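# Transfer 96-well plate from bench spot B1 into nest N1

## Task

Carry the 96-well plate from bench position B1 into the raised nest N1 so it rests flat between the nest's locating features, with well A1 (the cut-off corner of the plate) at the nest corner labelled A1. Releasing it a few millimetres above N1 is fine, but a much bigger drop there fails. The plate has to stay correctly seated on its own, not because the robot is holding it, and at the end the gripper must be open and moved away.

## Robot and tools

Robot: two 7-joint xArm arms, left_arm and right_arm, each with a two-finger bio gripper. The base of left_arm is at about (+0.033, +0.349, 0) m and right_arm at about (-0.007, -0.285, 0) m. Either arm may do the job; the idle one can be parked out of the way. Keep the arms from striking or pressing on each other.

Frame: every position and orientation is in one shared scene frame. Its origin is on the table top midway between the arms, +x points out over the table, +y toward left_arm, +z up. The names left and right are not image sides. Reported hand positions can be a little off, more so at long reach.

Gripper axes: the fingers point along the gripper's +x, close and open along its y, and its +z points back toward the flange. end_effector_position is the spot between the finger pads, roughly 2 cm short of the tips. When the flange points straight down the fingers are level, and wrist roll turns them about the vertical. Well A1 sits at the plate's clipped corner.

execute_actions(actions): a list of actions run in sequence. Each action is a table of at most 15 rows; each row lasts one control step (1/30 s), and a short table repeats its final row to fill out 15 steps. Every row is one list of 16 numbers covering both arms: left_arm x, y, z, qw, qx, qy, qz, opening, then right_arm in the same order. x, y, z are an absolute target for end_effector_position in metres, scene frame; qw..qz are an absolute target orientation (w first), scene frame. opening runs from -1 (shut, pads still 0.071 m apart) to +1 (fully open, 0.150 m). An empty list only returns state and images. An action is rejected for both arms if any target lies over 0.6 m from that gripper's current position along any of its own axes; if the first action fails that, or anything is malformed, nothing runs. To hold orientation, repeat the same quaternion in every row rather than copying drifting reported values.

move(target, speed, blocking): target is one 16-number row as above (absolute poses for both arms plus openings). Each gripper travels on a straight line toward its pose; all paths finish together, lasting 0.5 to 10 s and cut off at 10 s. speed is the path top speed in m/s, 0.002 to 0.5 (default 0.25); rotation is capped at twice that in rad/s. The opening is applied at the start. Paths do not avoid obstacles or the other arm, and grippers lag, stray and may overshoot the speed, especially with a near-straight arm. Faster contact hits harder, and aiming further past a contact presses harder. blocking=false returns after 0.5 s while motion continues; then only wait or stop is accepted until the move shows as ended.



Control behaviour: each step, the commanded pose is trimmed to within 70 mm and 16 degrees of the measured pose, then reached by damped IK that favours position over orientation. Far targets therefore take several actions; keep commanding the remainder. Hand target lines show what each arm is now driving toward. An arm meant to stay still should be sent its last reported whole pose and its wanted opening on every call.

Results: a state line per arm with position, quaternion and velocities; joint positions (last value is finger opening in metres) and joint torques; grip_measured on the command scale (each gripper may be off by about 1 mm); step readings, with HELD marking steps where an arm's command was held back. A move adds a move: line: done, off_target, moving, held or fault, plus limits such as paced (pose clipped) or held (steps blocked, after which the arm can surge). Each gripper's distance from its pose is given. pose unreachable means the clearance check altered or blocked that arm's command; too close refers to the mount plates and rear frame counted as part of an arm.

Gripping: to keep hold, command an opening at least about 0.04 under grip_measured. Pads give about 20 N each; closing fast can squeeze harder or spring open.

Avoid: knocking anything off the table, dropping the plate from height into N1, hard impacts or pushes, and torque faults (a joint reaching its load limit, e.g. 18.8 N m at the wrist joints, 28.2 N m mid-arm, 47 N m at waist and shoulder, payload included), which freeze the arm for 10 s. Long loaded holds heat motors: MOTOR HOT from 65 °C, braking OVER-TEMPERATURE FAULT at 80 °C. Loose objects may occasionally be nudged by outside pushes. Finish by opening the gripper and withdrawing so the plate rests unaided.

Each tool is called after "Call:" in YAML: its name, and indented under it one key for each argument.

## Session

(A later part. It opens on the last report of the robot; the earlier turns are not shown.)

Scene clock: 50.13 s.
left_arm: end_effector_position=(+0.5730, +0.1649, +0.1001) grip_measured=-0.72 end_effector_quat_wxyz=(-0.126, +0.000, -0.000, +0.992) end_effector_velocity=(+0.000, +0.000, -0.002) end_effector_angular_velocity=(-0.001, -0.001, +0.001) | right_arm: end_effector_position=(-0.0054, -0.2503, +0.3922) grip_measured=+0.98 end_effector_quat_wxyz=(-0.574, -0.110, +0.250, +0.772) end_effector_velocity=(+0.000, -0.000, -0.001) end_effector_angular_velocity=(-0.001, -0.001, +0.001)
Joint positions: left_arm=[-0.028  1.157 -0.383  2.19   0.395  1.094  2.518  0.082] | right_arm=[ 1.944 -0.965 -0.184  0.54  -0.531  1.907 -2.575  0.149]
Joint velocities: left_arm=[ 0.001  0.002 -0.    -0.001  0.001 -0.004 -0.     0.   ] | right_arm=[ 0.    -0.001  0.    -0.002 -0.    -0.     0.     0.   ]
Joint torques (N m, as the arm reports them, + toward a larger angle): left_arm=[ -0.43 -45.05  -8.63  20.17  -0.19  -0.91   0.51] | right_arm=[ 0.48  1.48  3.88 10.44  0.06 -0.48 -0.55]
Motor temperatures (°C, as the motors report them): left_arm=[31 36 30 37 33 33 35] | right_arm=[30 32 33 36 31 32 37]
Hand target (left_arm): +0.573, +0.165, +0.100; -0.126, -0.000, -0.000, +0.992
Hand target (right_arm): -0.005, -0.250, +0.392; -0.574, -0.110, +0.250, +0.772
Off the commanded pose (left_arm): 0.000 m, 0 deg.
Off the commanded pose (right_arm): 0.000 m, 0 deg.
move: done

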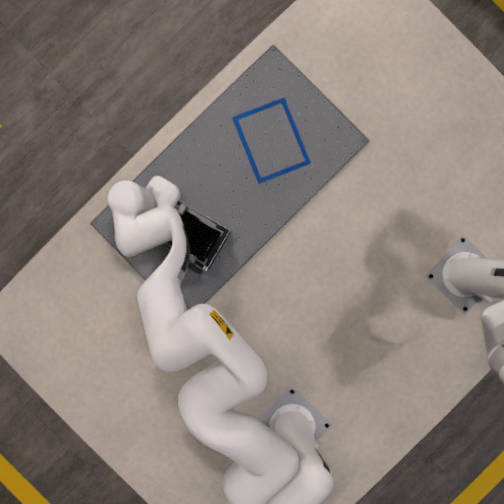

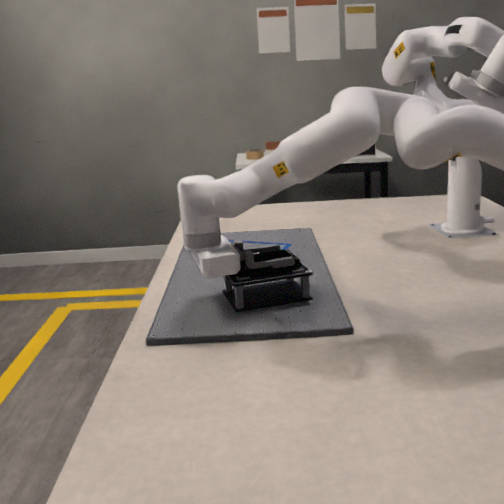

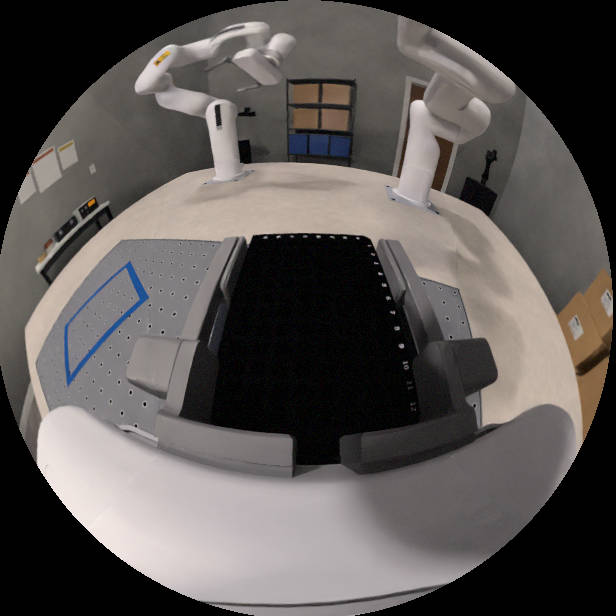

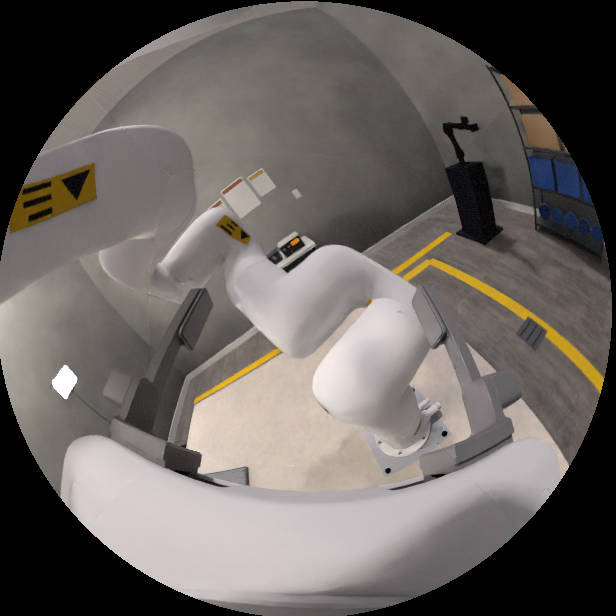

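Call:
move:
  target: [0.5745, 0.1652, 0.0995, 0.1262, 0, 0, -0.9920, -0.80, -0.0054, -0.2503, 0.3922, -0.574, -0.110, 0.250, 0.772, 1]
  speed: 0.02

Call:
zoom_image:
  camera: "cam_high"
  region: [205, 218, 235, 248]

Call:
zoom_image:
  camera: "cam_high"
  region: [186, 246, 216, 276]

Call:
zoom_image:
  camera: "cam_low"
  region: [270, 245, 320, 280]

Call:
zoom_image:
  camera: "cam_low"
  region: [222, 255, 272, 290]

Scene clock: 52.30 s.
left_arm: end_effector_position=(+0.5744, +0.1652, +0.0995) grip_measured=-0.72 end_effector_quat_wxyz=(-0.126, -0.000, -0.000, +0.992) end_effector_velocity=(+0.000, +0.000, -0.000) end_effector_angular_velocity=(+0.001, +0.001, +0.001) | right_arm: end_effector_position=(-0.0054, -0.2503, +0.3922) grip_measured=+0.98 end_effector_quat_wxyz=(-0.574, -0.110, +0.250, +0.772) end_effector_velocity=(-0.000, +0.001, +0.000) end_effector_angular_velocity=(+0.002, +0.000, +0.001)
Joint positions: left_arm=[-0.03   1.166 -0.382  2.205  0.395  1.1    2.521  0.082] | right_arm=[ 1.944 -0.965 -0.184  0.54  -0.531  1.907 -2.575  0.149]
Joint velocities: left_arm=[-0.     0.004 -0.     0.006  0.001  0.003  0.     0.   ] | right_arm=[ 0.     0.002  0.001  0.002  0.    -0.002 -0.    -0.   ]
Joint torques (N m, as the arm reports them, + toward a larger angle): left_arm=[ -0.3  -44.81  -8.47  20.36  -0.1   -0.96   0.45] | right_arm=[ 0.56  1.63  3.75 10.48  0.08 -0.45 -0.55]
Motor temperatures (°C, as the motors report them): left_arm=[31 36 30 37 33 33 35] | right_arm=[30 32 33 36 31 32 37]
Hand target (left_arm): +0.574, +0.165, +0.100; -0.126, -0.000, -0.000, +0.992
Hand target (right_arm): -0.005, -0.250, +0.392; -0.574, -0.110, +0.250, +0.772
Off the commanded pose (left_arm): 0.000 m, 0 deg.
Off the commanded pose (right_arm): 0.000 m, 0 deg.
move: done

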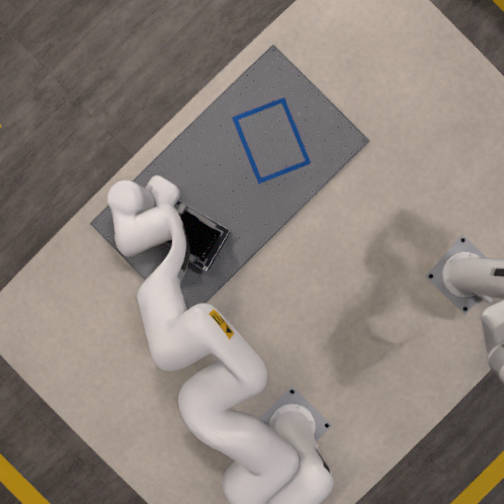

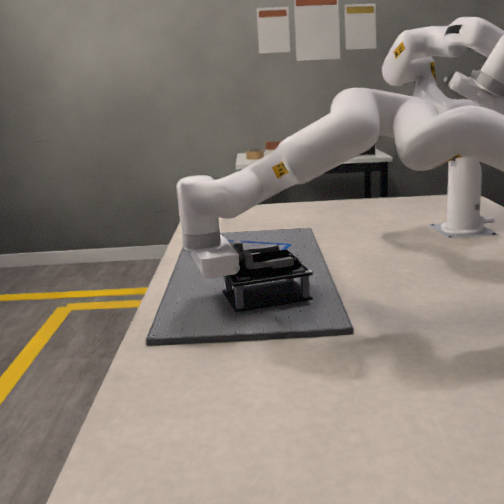

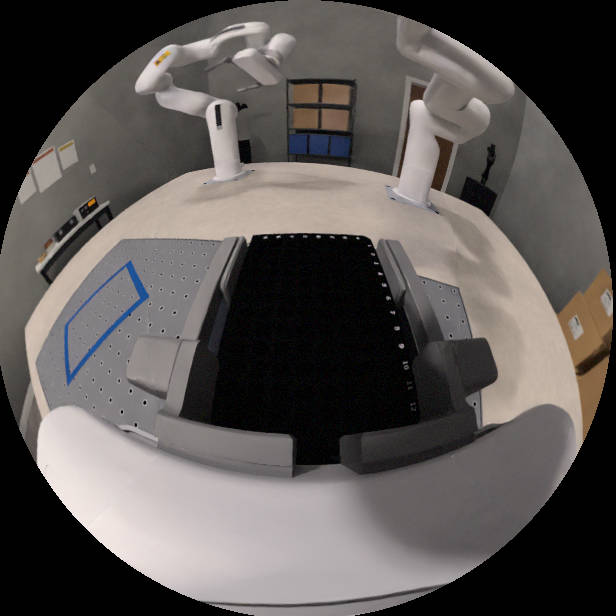

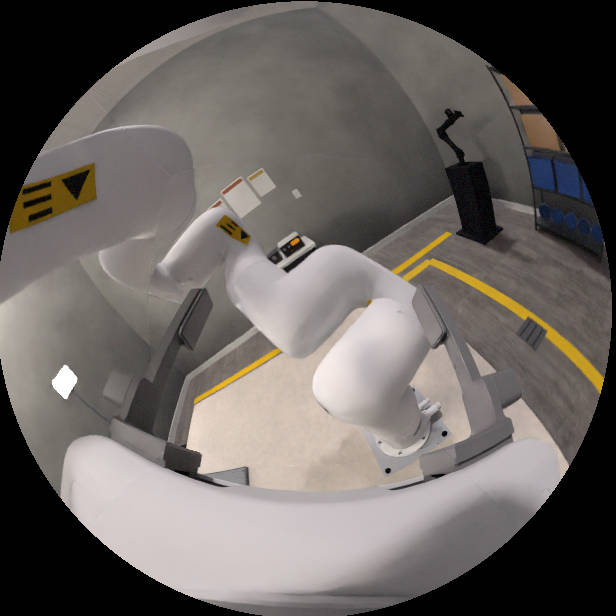

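Region (205, 218, 235, 248) of cam_high's 504x504 image, scaled by 16.800, with more detail than that image has.

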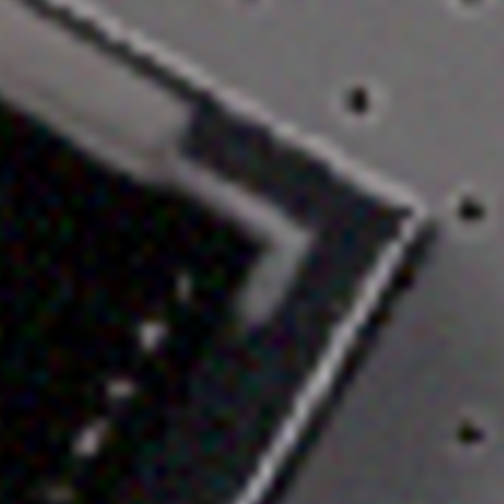

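Region (186, 246, 216, 276) of cam_high's 504x504 image, scaled by 16.800, with more detail than that image has.

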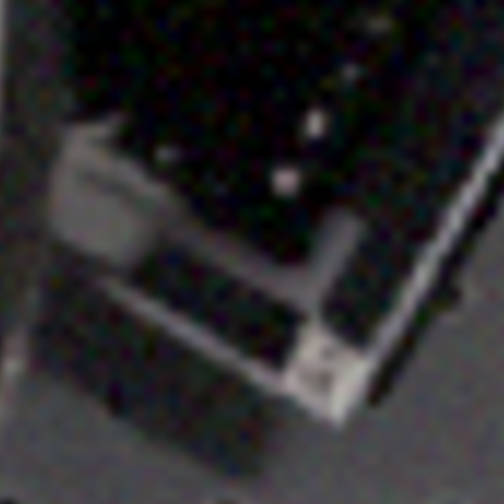

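Region (270, 245, 320, 280) of cam_low's 504x504 image, scaled by 10.080, with more detail than that image has; it fills the top 353 rows of this view, and the rest is white.

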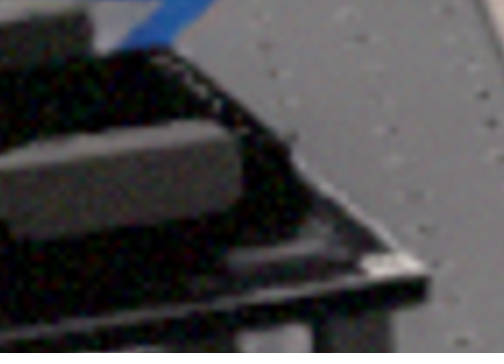

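Region (222, 255, 272, 290) of cam_low's 504x504 image, scaled by 10.080, with more detail than that image has; it fills the top 353 rows of this view, and the rest is white.

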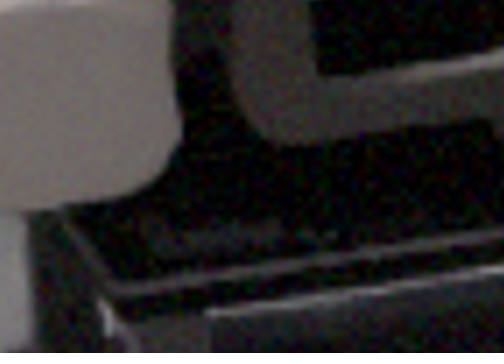

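Call:
move:
  target: [0.5754, 0.1657, 0.0990, 0.1262, 0, 0, -0.9920, -0.80, -0.0054, -0.2503, 0.3922, -0.574, -0.110, 0.250, 0.772, 1]
  speed: 0.02

Call:
zoom_image:
  camera: "cam_high"
  region: [205, 218, 235, 248]

Call:
zoom_image:
  camera: "cam_high"
  region: [186, 246, 216, 276]

Scene clock: 54.37 s.
left_arm: end_effector_position=(+0.5754, +0.1657, +0.0990) grip_measured=-0.72 end_effector_quat_wxyz=(-0.126, -0.000, -0.000, +0.992) end_effector_velocity=(+0.001, +0.001, +0.001) end_effector_angular_velocity=(+0.000, -0.001, +0.000) | right_arm: end_effector_position=(-0.0054, -0.2503, +0.3922) grip_measured=+0.98 end_effector_quat_wxyz=(-0.574, -0.110, +0.250, +0.772) end_effector_velocity=(+0.000, -0.000, +0.000) end_effector_angular_velocity=(-0.002, +0.001, -0.001)
Joint positions: left_arm=[-0.032  1.171 -0.382  2.214  0.395  1.103  2.524  0.082] | right_arm=[ 1.944 -0.965 -0.184  0.54  -0.531  1.907 -2.575  0.149]
Joint velocities: left_arm=[ 0.001  0.    -0.     0.003  0.001  0.002  0.001  0.   ] | right_arm=[-0.001  0.    -0.001  0.     0.001  0.001 -0.001 -0.   ]
Joint torques (N m, as the arm reports them, + toward a larger angle): left_arm=[ -0.18 -45.08  -8.47  20.04  -0.04  -0.93   0.61] | right_arm=[ 0.36  1.53  3.9  10.42  0.08 -0.47 -0.53]
Motor temperatures (°C, as the motors report them): left_arm=[31 36 30 37 33 33 35] | right_arm=[30 32 33 36 31 32 37]
Hand target (left_arm): +0.575, +0.166, +0.099; -0.126, -0.000, -0.000, +0.992
Hand target (right_arm): -0.005, -0.250, +0.392; -0.574, -0.110, +0.250, +0.772
Off the commanded pose (left_arm): 0.000 m, 0 deg.
Off the commanded pose (right_arm): 0.000 m, 0 deg.
move: done

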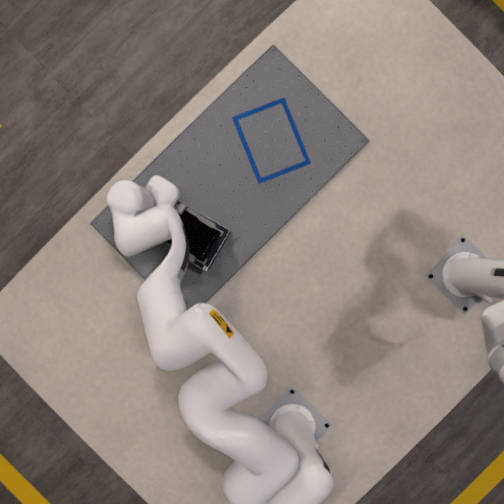

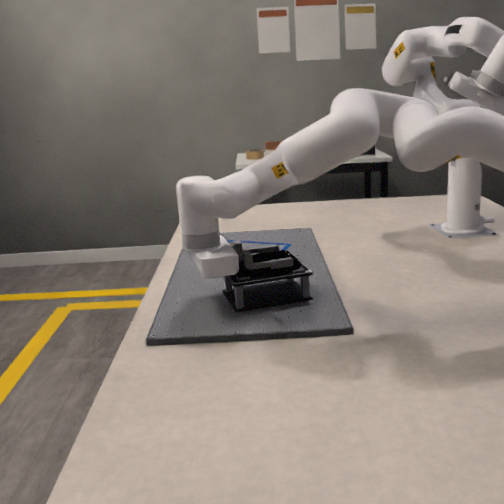

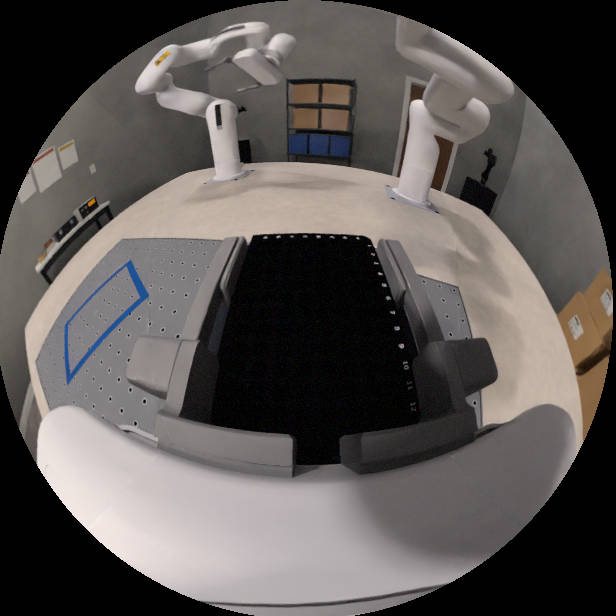

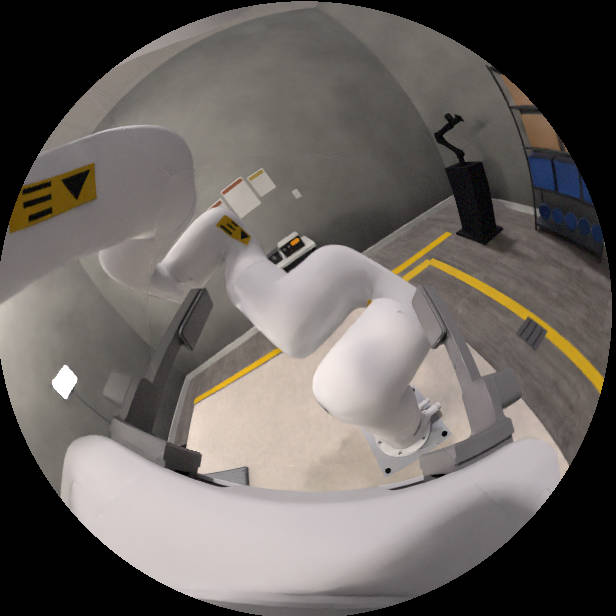

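Region (205, 218, 235, 248) of cam_high's 504x504 image, scaled by 16.800, with more detail than that image has.

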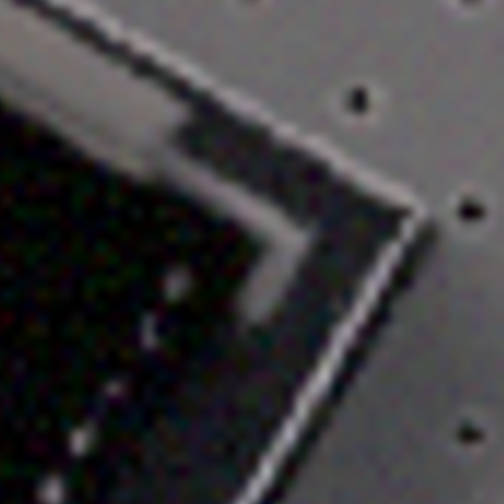

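Region (186, 246, 216, 276) of cam_high's 504x504 image, scaled by 16.800, with more detail than that image has.

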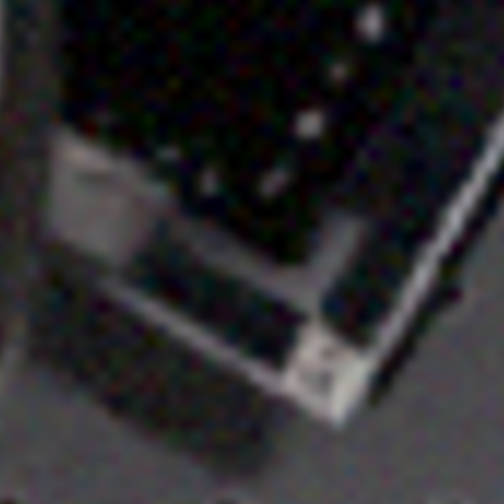

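Call:
move:
  target: [0.5752, 0.1656, 0.0945, 0.1262, 0, 0, -0.9920, -0.80, -0.0054, -0.2503, 0.3922, -0.574, -0.110, 0.250, 0.772, 1]
  speed: 0.006

Call:
zoom_image:
  camera: "cam_low"
  region: [220, 240, 320, 295]

Call:
zoom_image:
  camera: "cam_high"
  region: [185, 215, 240, 275]

Scene clock: 55.83 s.
left_arm: end_effector_position=(+0.5754, +0.1657, +0.0950) grip_measured=-0.72 end_effector_quat_wxyz=(-0.126, -0.000, +0.000, +0.992) end_effector_velocity=(+0.000, +0.001, -0.001) end_effector_angular_velocity=(+0.001, -0.001, +0.001) | right_arm: end_effector_position=(-0.0054, -0.2503, +0.3922) grip_measured=+0.98 end_effector_quat_wxyz=(-0.574, -0.110, +0.250, +0.772) end_effector_velocity=(+0.000, +0.000, +0.000) end_effector_angular_velocity=(-0.000, +0.002, -0.000)
Joint positions: left_arm=[-0.032  1.178 -0.38   2.215  0.396  1.097  2.523  0.082] | right_arm=[ 1.944 -0.965 -0.184  0.54  -0.531  1.907 -2.575  0.149]
Joint velocities: left_arm=[ 0.     0.002  0.001  0.     0.001 -0.002 -0.001 -0.   ] | right_arm=[ 0.     0.    -0.002  0.001  0.    -0.    -0.    -0.   ]
Joint torques (N m, as the arm reports them, + toward a larger angle): left_arm=[ -1.23 -42.64  -8.68  19.12  -0.3   -1.49   0.46] | right_arm=[ 0.49  1.61  3.99 10.4   0.15 -0.44 -0.49]
Motor temperatures (°C, as the motors report them): left_arm=[31 37 30 37 33 33 35] | right_arm=[30 32 33 36 31 32 37]
Hand target (left_arm): +0.575, +0.166, +0.094; -0.126, -0.000, -0.000, +0.992
Hand target (right_arm): -0.005, -0.250, +0.392; -0.574, -0.110, +0.250, +0.772
Off the commanded pose (left_arm): 0.001 m, 0 deg.
Off the commanded pose (right_arm): 0.000 m, 0 deg.
move: done

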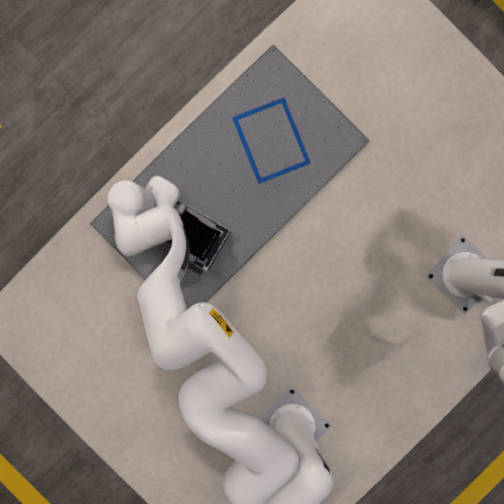

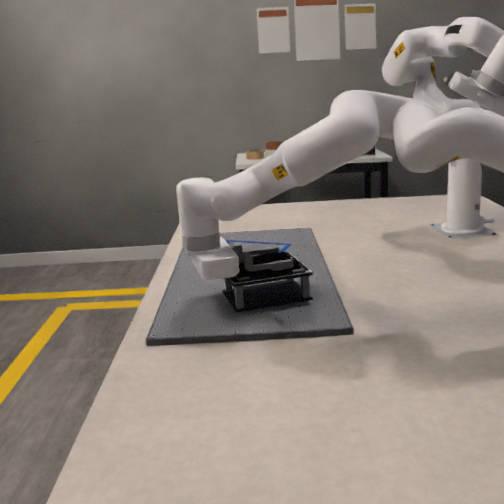

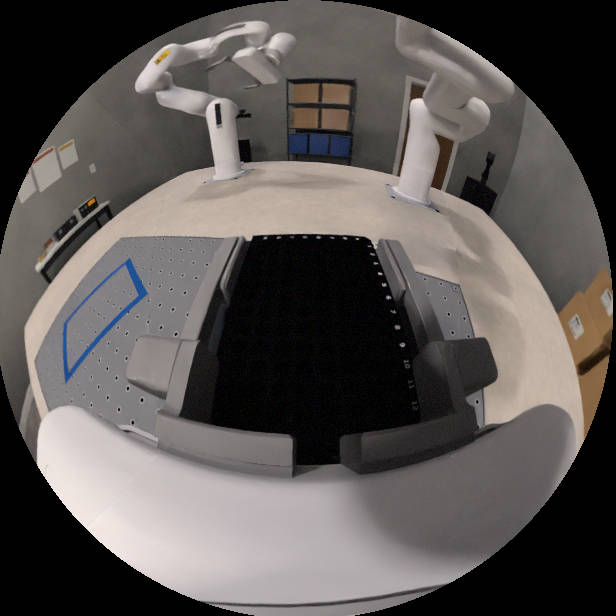

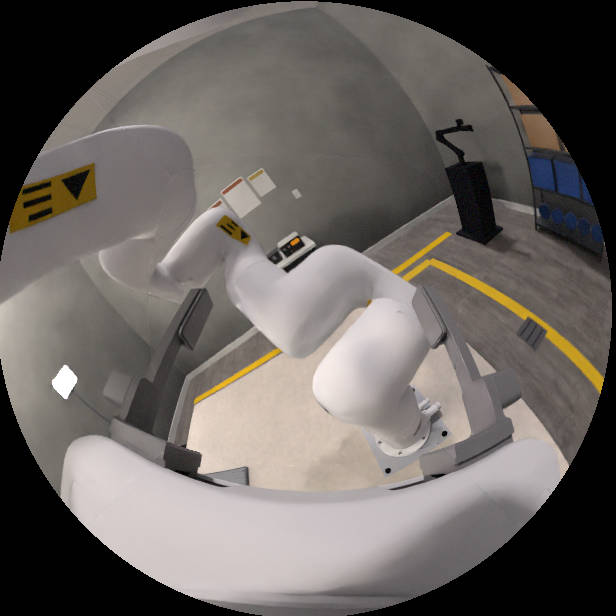

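Region (220, 240, 320, 295) of cam_low's 504x504 image, scaled by 5.040, with more detail than that image has; it fills the top 277 rows of this view, and the rest is white.

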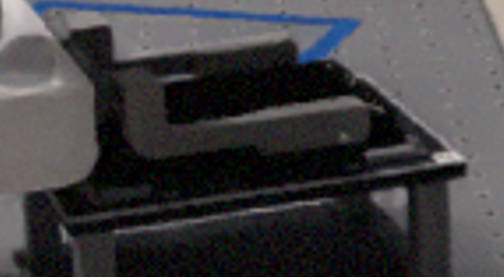

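Region (185, 215, 240, 275) of cam_high's 504x504 image, scaled by 8.400, with more detail than that image has; it fills the left 462 columns of this view, and the rest is white.

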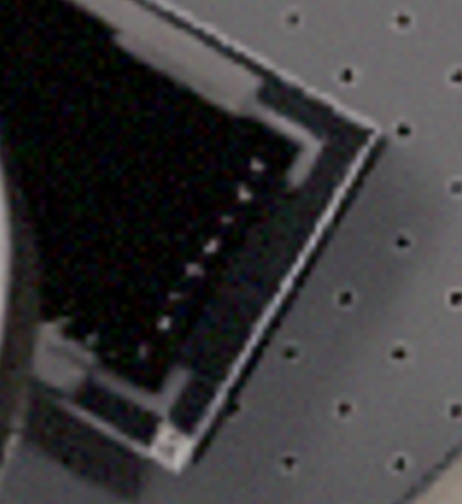

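Call:
zoom_image:
  camera: "cam_low"
  region: [270, 245, 320, 280]

Call:
zoom_image:
  camera: "cam_low"
  region: [222, 255, 272, 290]

Call:
zoom_image:
  camera: "cam_left_wrist"
  region: [190, 215, 440, 330]

Region (270, 245, 320, 280) of cam_low's 504x504 image, scaled by 10.080, with more detail than that image has; it fills the top 353 rows of this view, and the rest is white.

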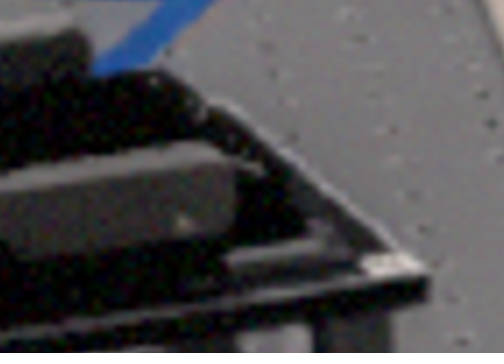

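Region (222, 255, 272, 290) of cam_low's 504x504 image, scaled by 10.080, with more detail than that image has; it fills the top 353 rows of this view, and the rest is white.

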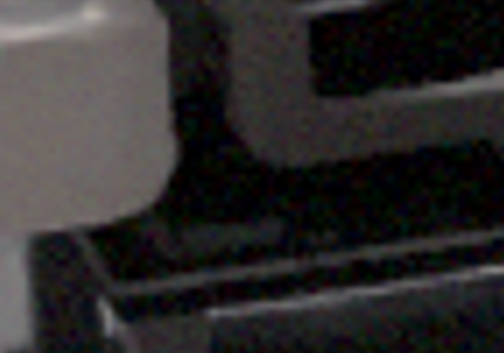

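Region (190, 215, 440, 330) of cam_left_wrist's 616x616 image, scaled by 2.016, with more detail than that image has; it fills the top 232 rows of this view, and the rest is white.

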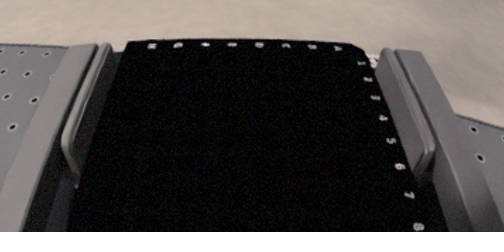

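Call:
zoom_image:
  camera: "cam_high"
  region: [170, 195, 220, 235]

Call:
zoom_image:
  camera: "cam_high"
  region: [205, 218, 235, 248]

Call:
zoom_image:
  camera: "cam_high"
  region: [186, 246, 216, 276]

Region (170, 195, 220, 235) of cam_high's 504x504 image, scaled by 10.080, with more detail than that image has; it fills the top 403 rows of this view, and the rest is white.

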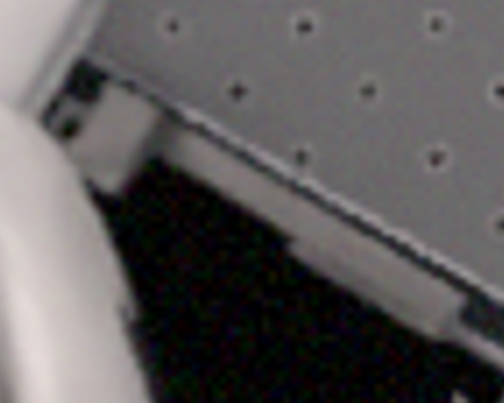

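Region (205, 218, 235, 248) of cam_high's 504x504 image, scaled by 16.800, with more detail than that image has.

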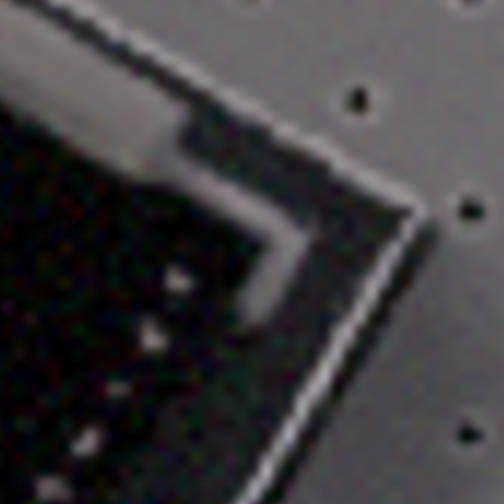

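Region (186, 246, 216, 276) of cam_high's 504x504 image, scaled by 16.800, with more detail than that image has.

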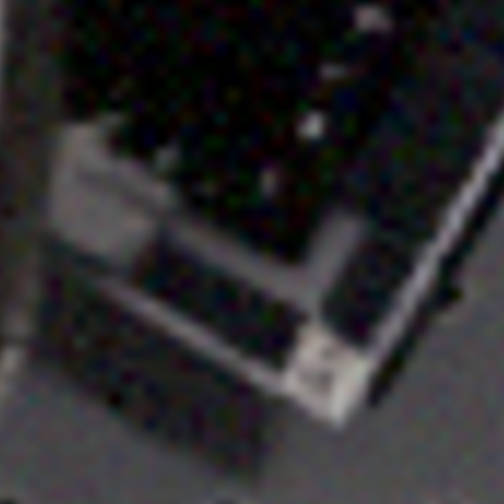

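Call:
move:
  target: [0.5746, 0.1660, 0.0948, 0.1262, 0, 0, -0.9920, -0.80, -0.0054, -0.2503, 0.3922, -0.574, -0.110, 0.250, 0.772, 1]
  speed: 0.004

Scene clock: 60.17 s.
left_arm: end_effector_position=(+0.5744, +0.1659, +0.0944) grip_measured=-0.72 end_effector_quat_wxyz=(-0.126, +0.000, -0.000, +0.992) end_effector_velocity=(+0.000, +0.001, +0.001) end_effector_angular_velocity=(+0.001, -0.003, +0.001) | right_arm: end_effector_position=(-0.0054, -0.2503, +0.3922) grip_measured=+0.98 end_effector_quat_wxyz=(-0.574, -0.110, +0.250, +0.772) end_effector_velocity=(-0.000, -0.000, -0.000) end_effector_angular_velocity=(-0.002, -0.000, -0.001)
Joint positions: left_arm=[-0.03   1.175 -0.381  2.207  0.396  1.093  2.522  0.082] | right_arm=[ 1.944 -0.965 -0.184  0.54  -0.531  1.907 -2.575  0.149]
Joint velocities: left_arm=[ 0.003 -0.004 -0.001 -0.003  0.002 -0.001 -0.    -0.   ] | right_arm=[-0.     0.    -0.    -0.001  0.     0.001  0.     0.   ]
Joint torques (N m, as the arm reports them, + toward a larger angle): left_arm=[ -1.05 -44.46  -9.26  19.59  -0.18  -1.01   0.45] | right_arm=[ 0.52  1.54  3.86 10.47  0.07 -0.44 -0.5 ]
Motor temperatures (°C, as the motors report them): left_arm=[31 37 30 37 33 33 35] | right_arm=[30 32 33 36 31 32 37]
Hand target (left_arm): +0.575, +0.166, +0.095; -0.126, +0.000, -0.000, +0.992
Hand target (right_arm): -0.005, -0.250, +0.392; -0.574, -0.110, +0.250, +0.772
Off the commanded pose (left_arm): 0.000 m, 0 deg.
Off the commanded pose (right_arm): 0.000 m, 0 deg.
move: done

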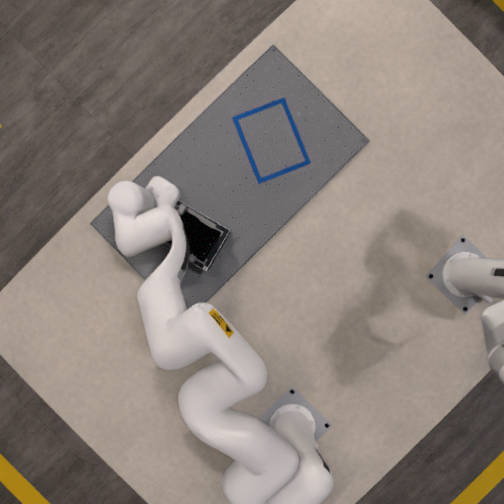

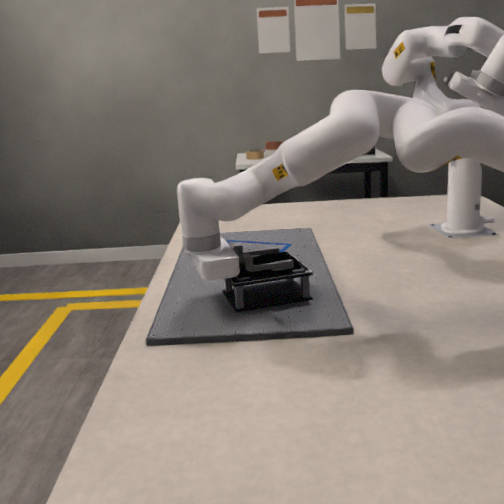

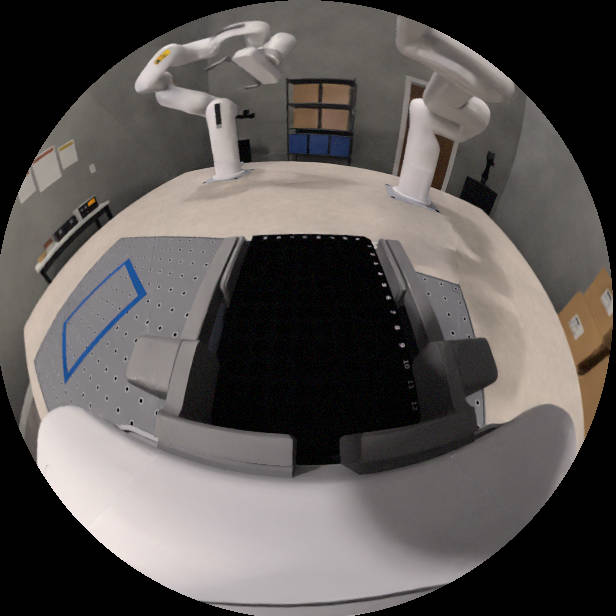

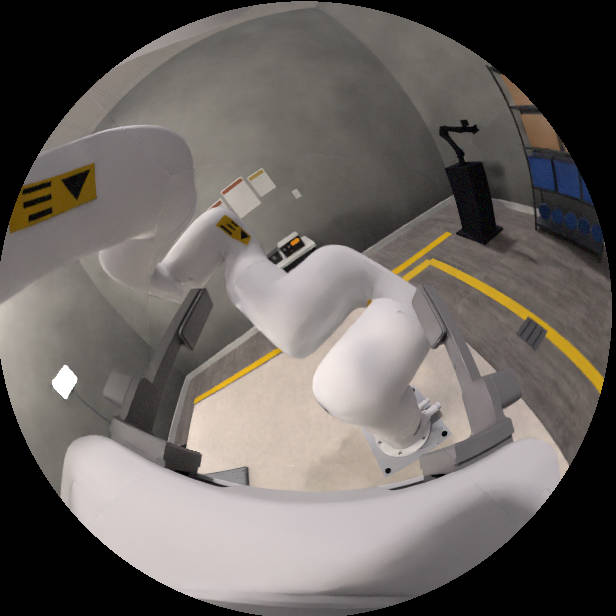

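Call:
move:
  target: [0.5745, 0.1664, 0.0932, 0.1262, 0, 0, -0.9920, -0.80, -0.0054, -0.2503, 0.3922, -0.574, -0.110, 0.250, 0.772, 1]
  speed: 0.004

Call:
zoom_image:
  camera: "cam_low"
  region: [270, 245, 320, 280]

Call:
zoom_image:
  camera: "cam_high"
  region: [185, 215, 240, 275]

Scene clock: 61.30 s.
left_arm: end_effector_position=(+0.5746, +0.1661, +0.0937) grip_measured=-0.72 end_effector_quat_wxyz=(-0.126, -0.000, +0.000, +0.992) end_effector_velocity=(-0.000, -0.000, -0.001) end_effector_angular_velocity=(+0.001, +0.000, -0.002) | right_arm: end_effector_position=(-0.0054, -0.2503, +0.3922) grip_measured=+0.98 end_effector_quat_wxyz=(-0.574, -0.110, +0.250, +0.772) end_effector_velocity=(+0.000, -0.000, -0.000) end_effector_angular_velocity=(+0.000, -0.003, +0.000)
Joint positions: left_arm=[-0.03   1.176 -0.381  2.206  0.397  1.091  2.522  0.082] | right_arm=[ 1.944 -0.965 -0.184  0.54  -0.531  1.907 -2.575  0.149]
Joint velocities: left_arm=[-0.001  0.001  0.001 -0.001  0.001 -0.001  0.001 -0.   ] | right_arm=[ 0.     0.     0.001 -0.001 -0.002 -0.     0.001 -0.   ]
Joint torques (N m, as the arm reports them, + toward a larger angle): left_arm=[ -0.11 -42.55  -7.72  19.35   0.22  -1.17   0.46] | right_arm=[ 0.48  1.61  3.84 10.44  0.08 -0.52 -0.55]
Motor temperatures (°C, as the motors report them): left_arm=[31 37 30 37 33 33 35] | right_arm=[30 32 33 36 31 32 37]
Hand target (left_arm): +0.575, +0.166, +0.093; -0.126, -0.000, -0.000, +0.992
Hand target (right_arm): -0.005, -0.250, +0.392; -0.574, -0.110, +0.250, +0.772
Off the commanded pose (left_arm): 0.001 m, 0 deg.
Off the commanded pose (right_arm): 0.000 m, 0 deg.
move: done

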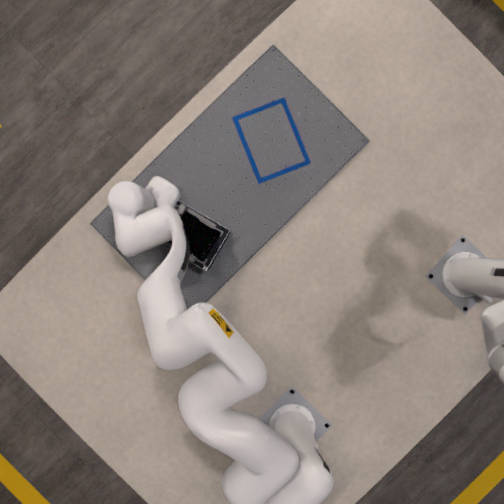

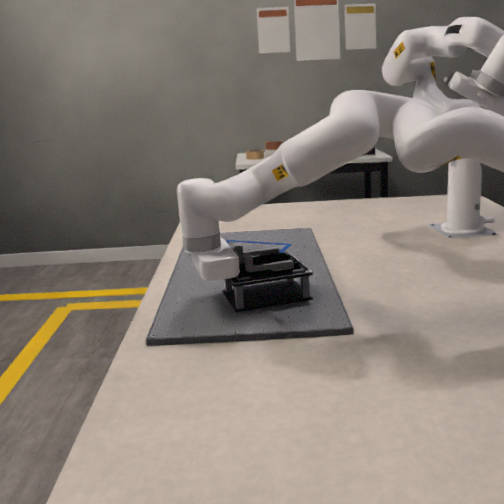

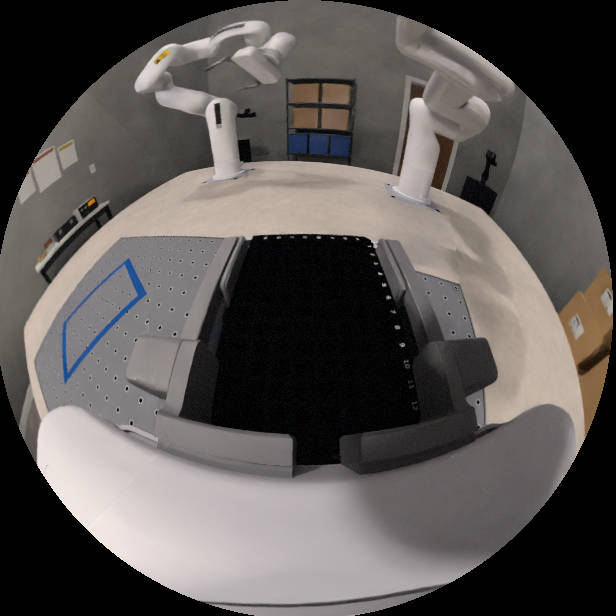

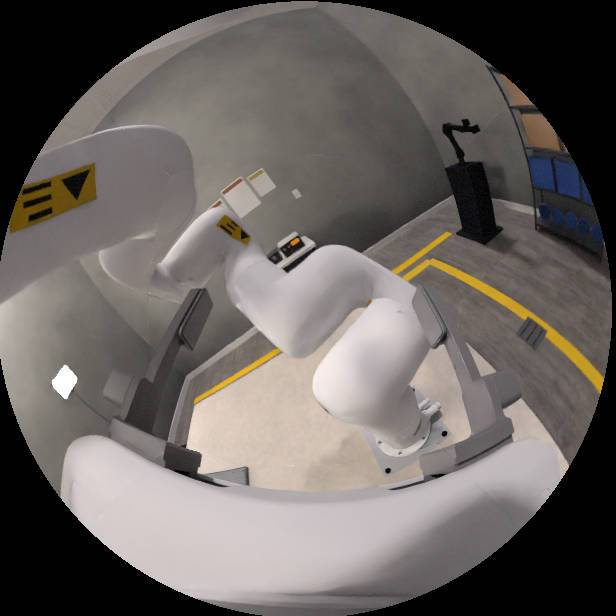

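Region (270, 245, 320, 280) of cam_low's 504x504 image, scaled by 10.080, with more detail than that image has; it fills the top 353 rows of this view, and the rest is white.

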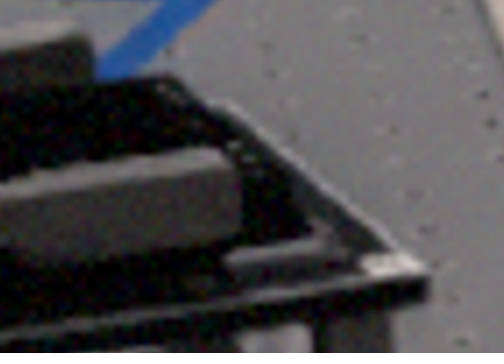

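Region (185, 215, 240, 275) of cam_high's 504x504 image, scaled by 8.400, with more detail than that image has; it fills the left 462 columns of this view, and the rest is white.

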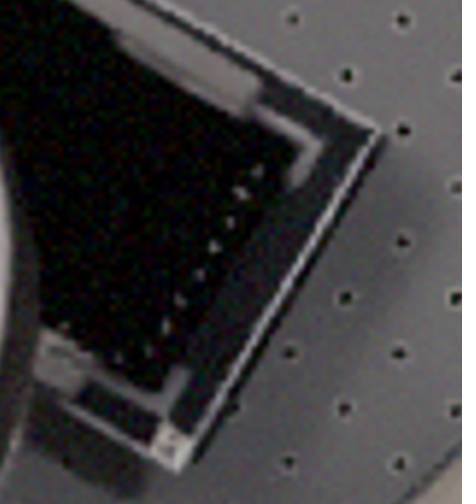

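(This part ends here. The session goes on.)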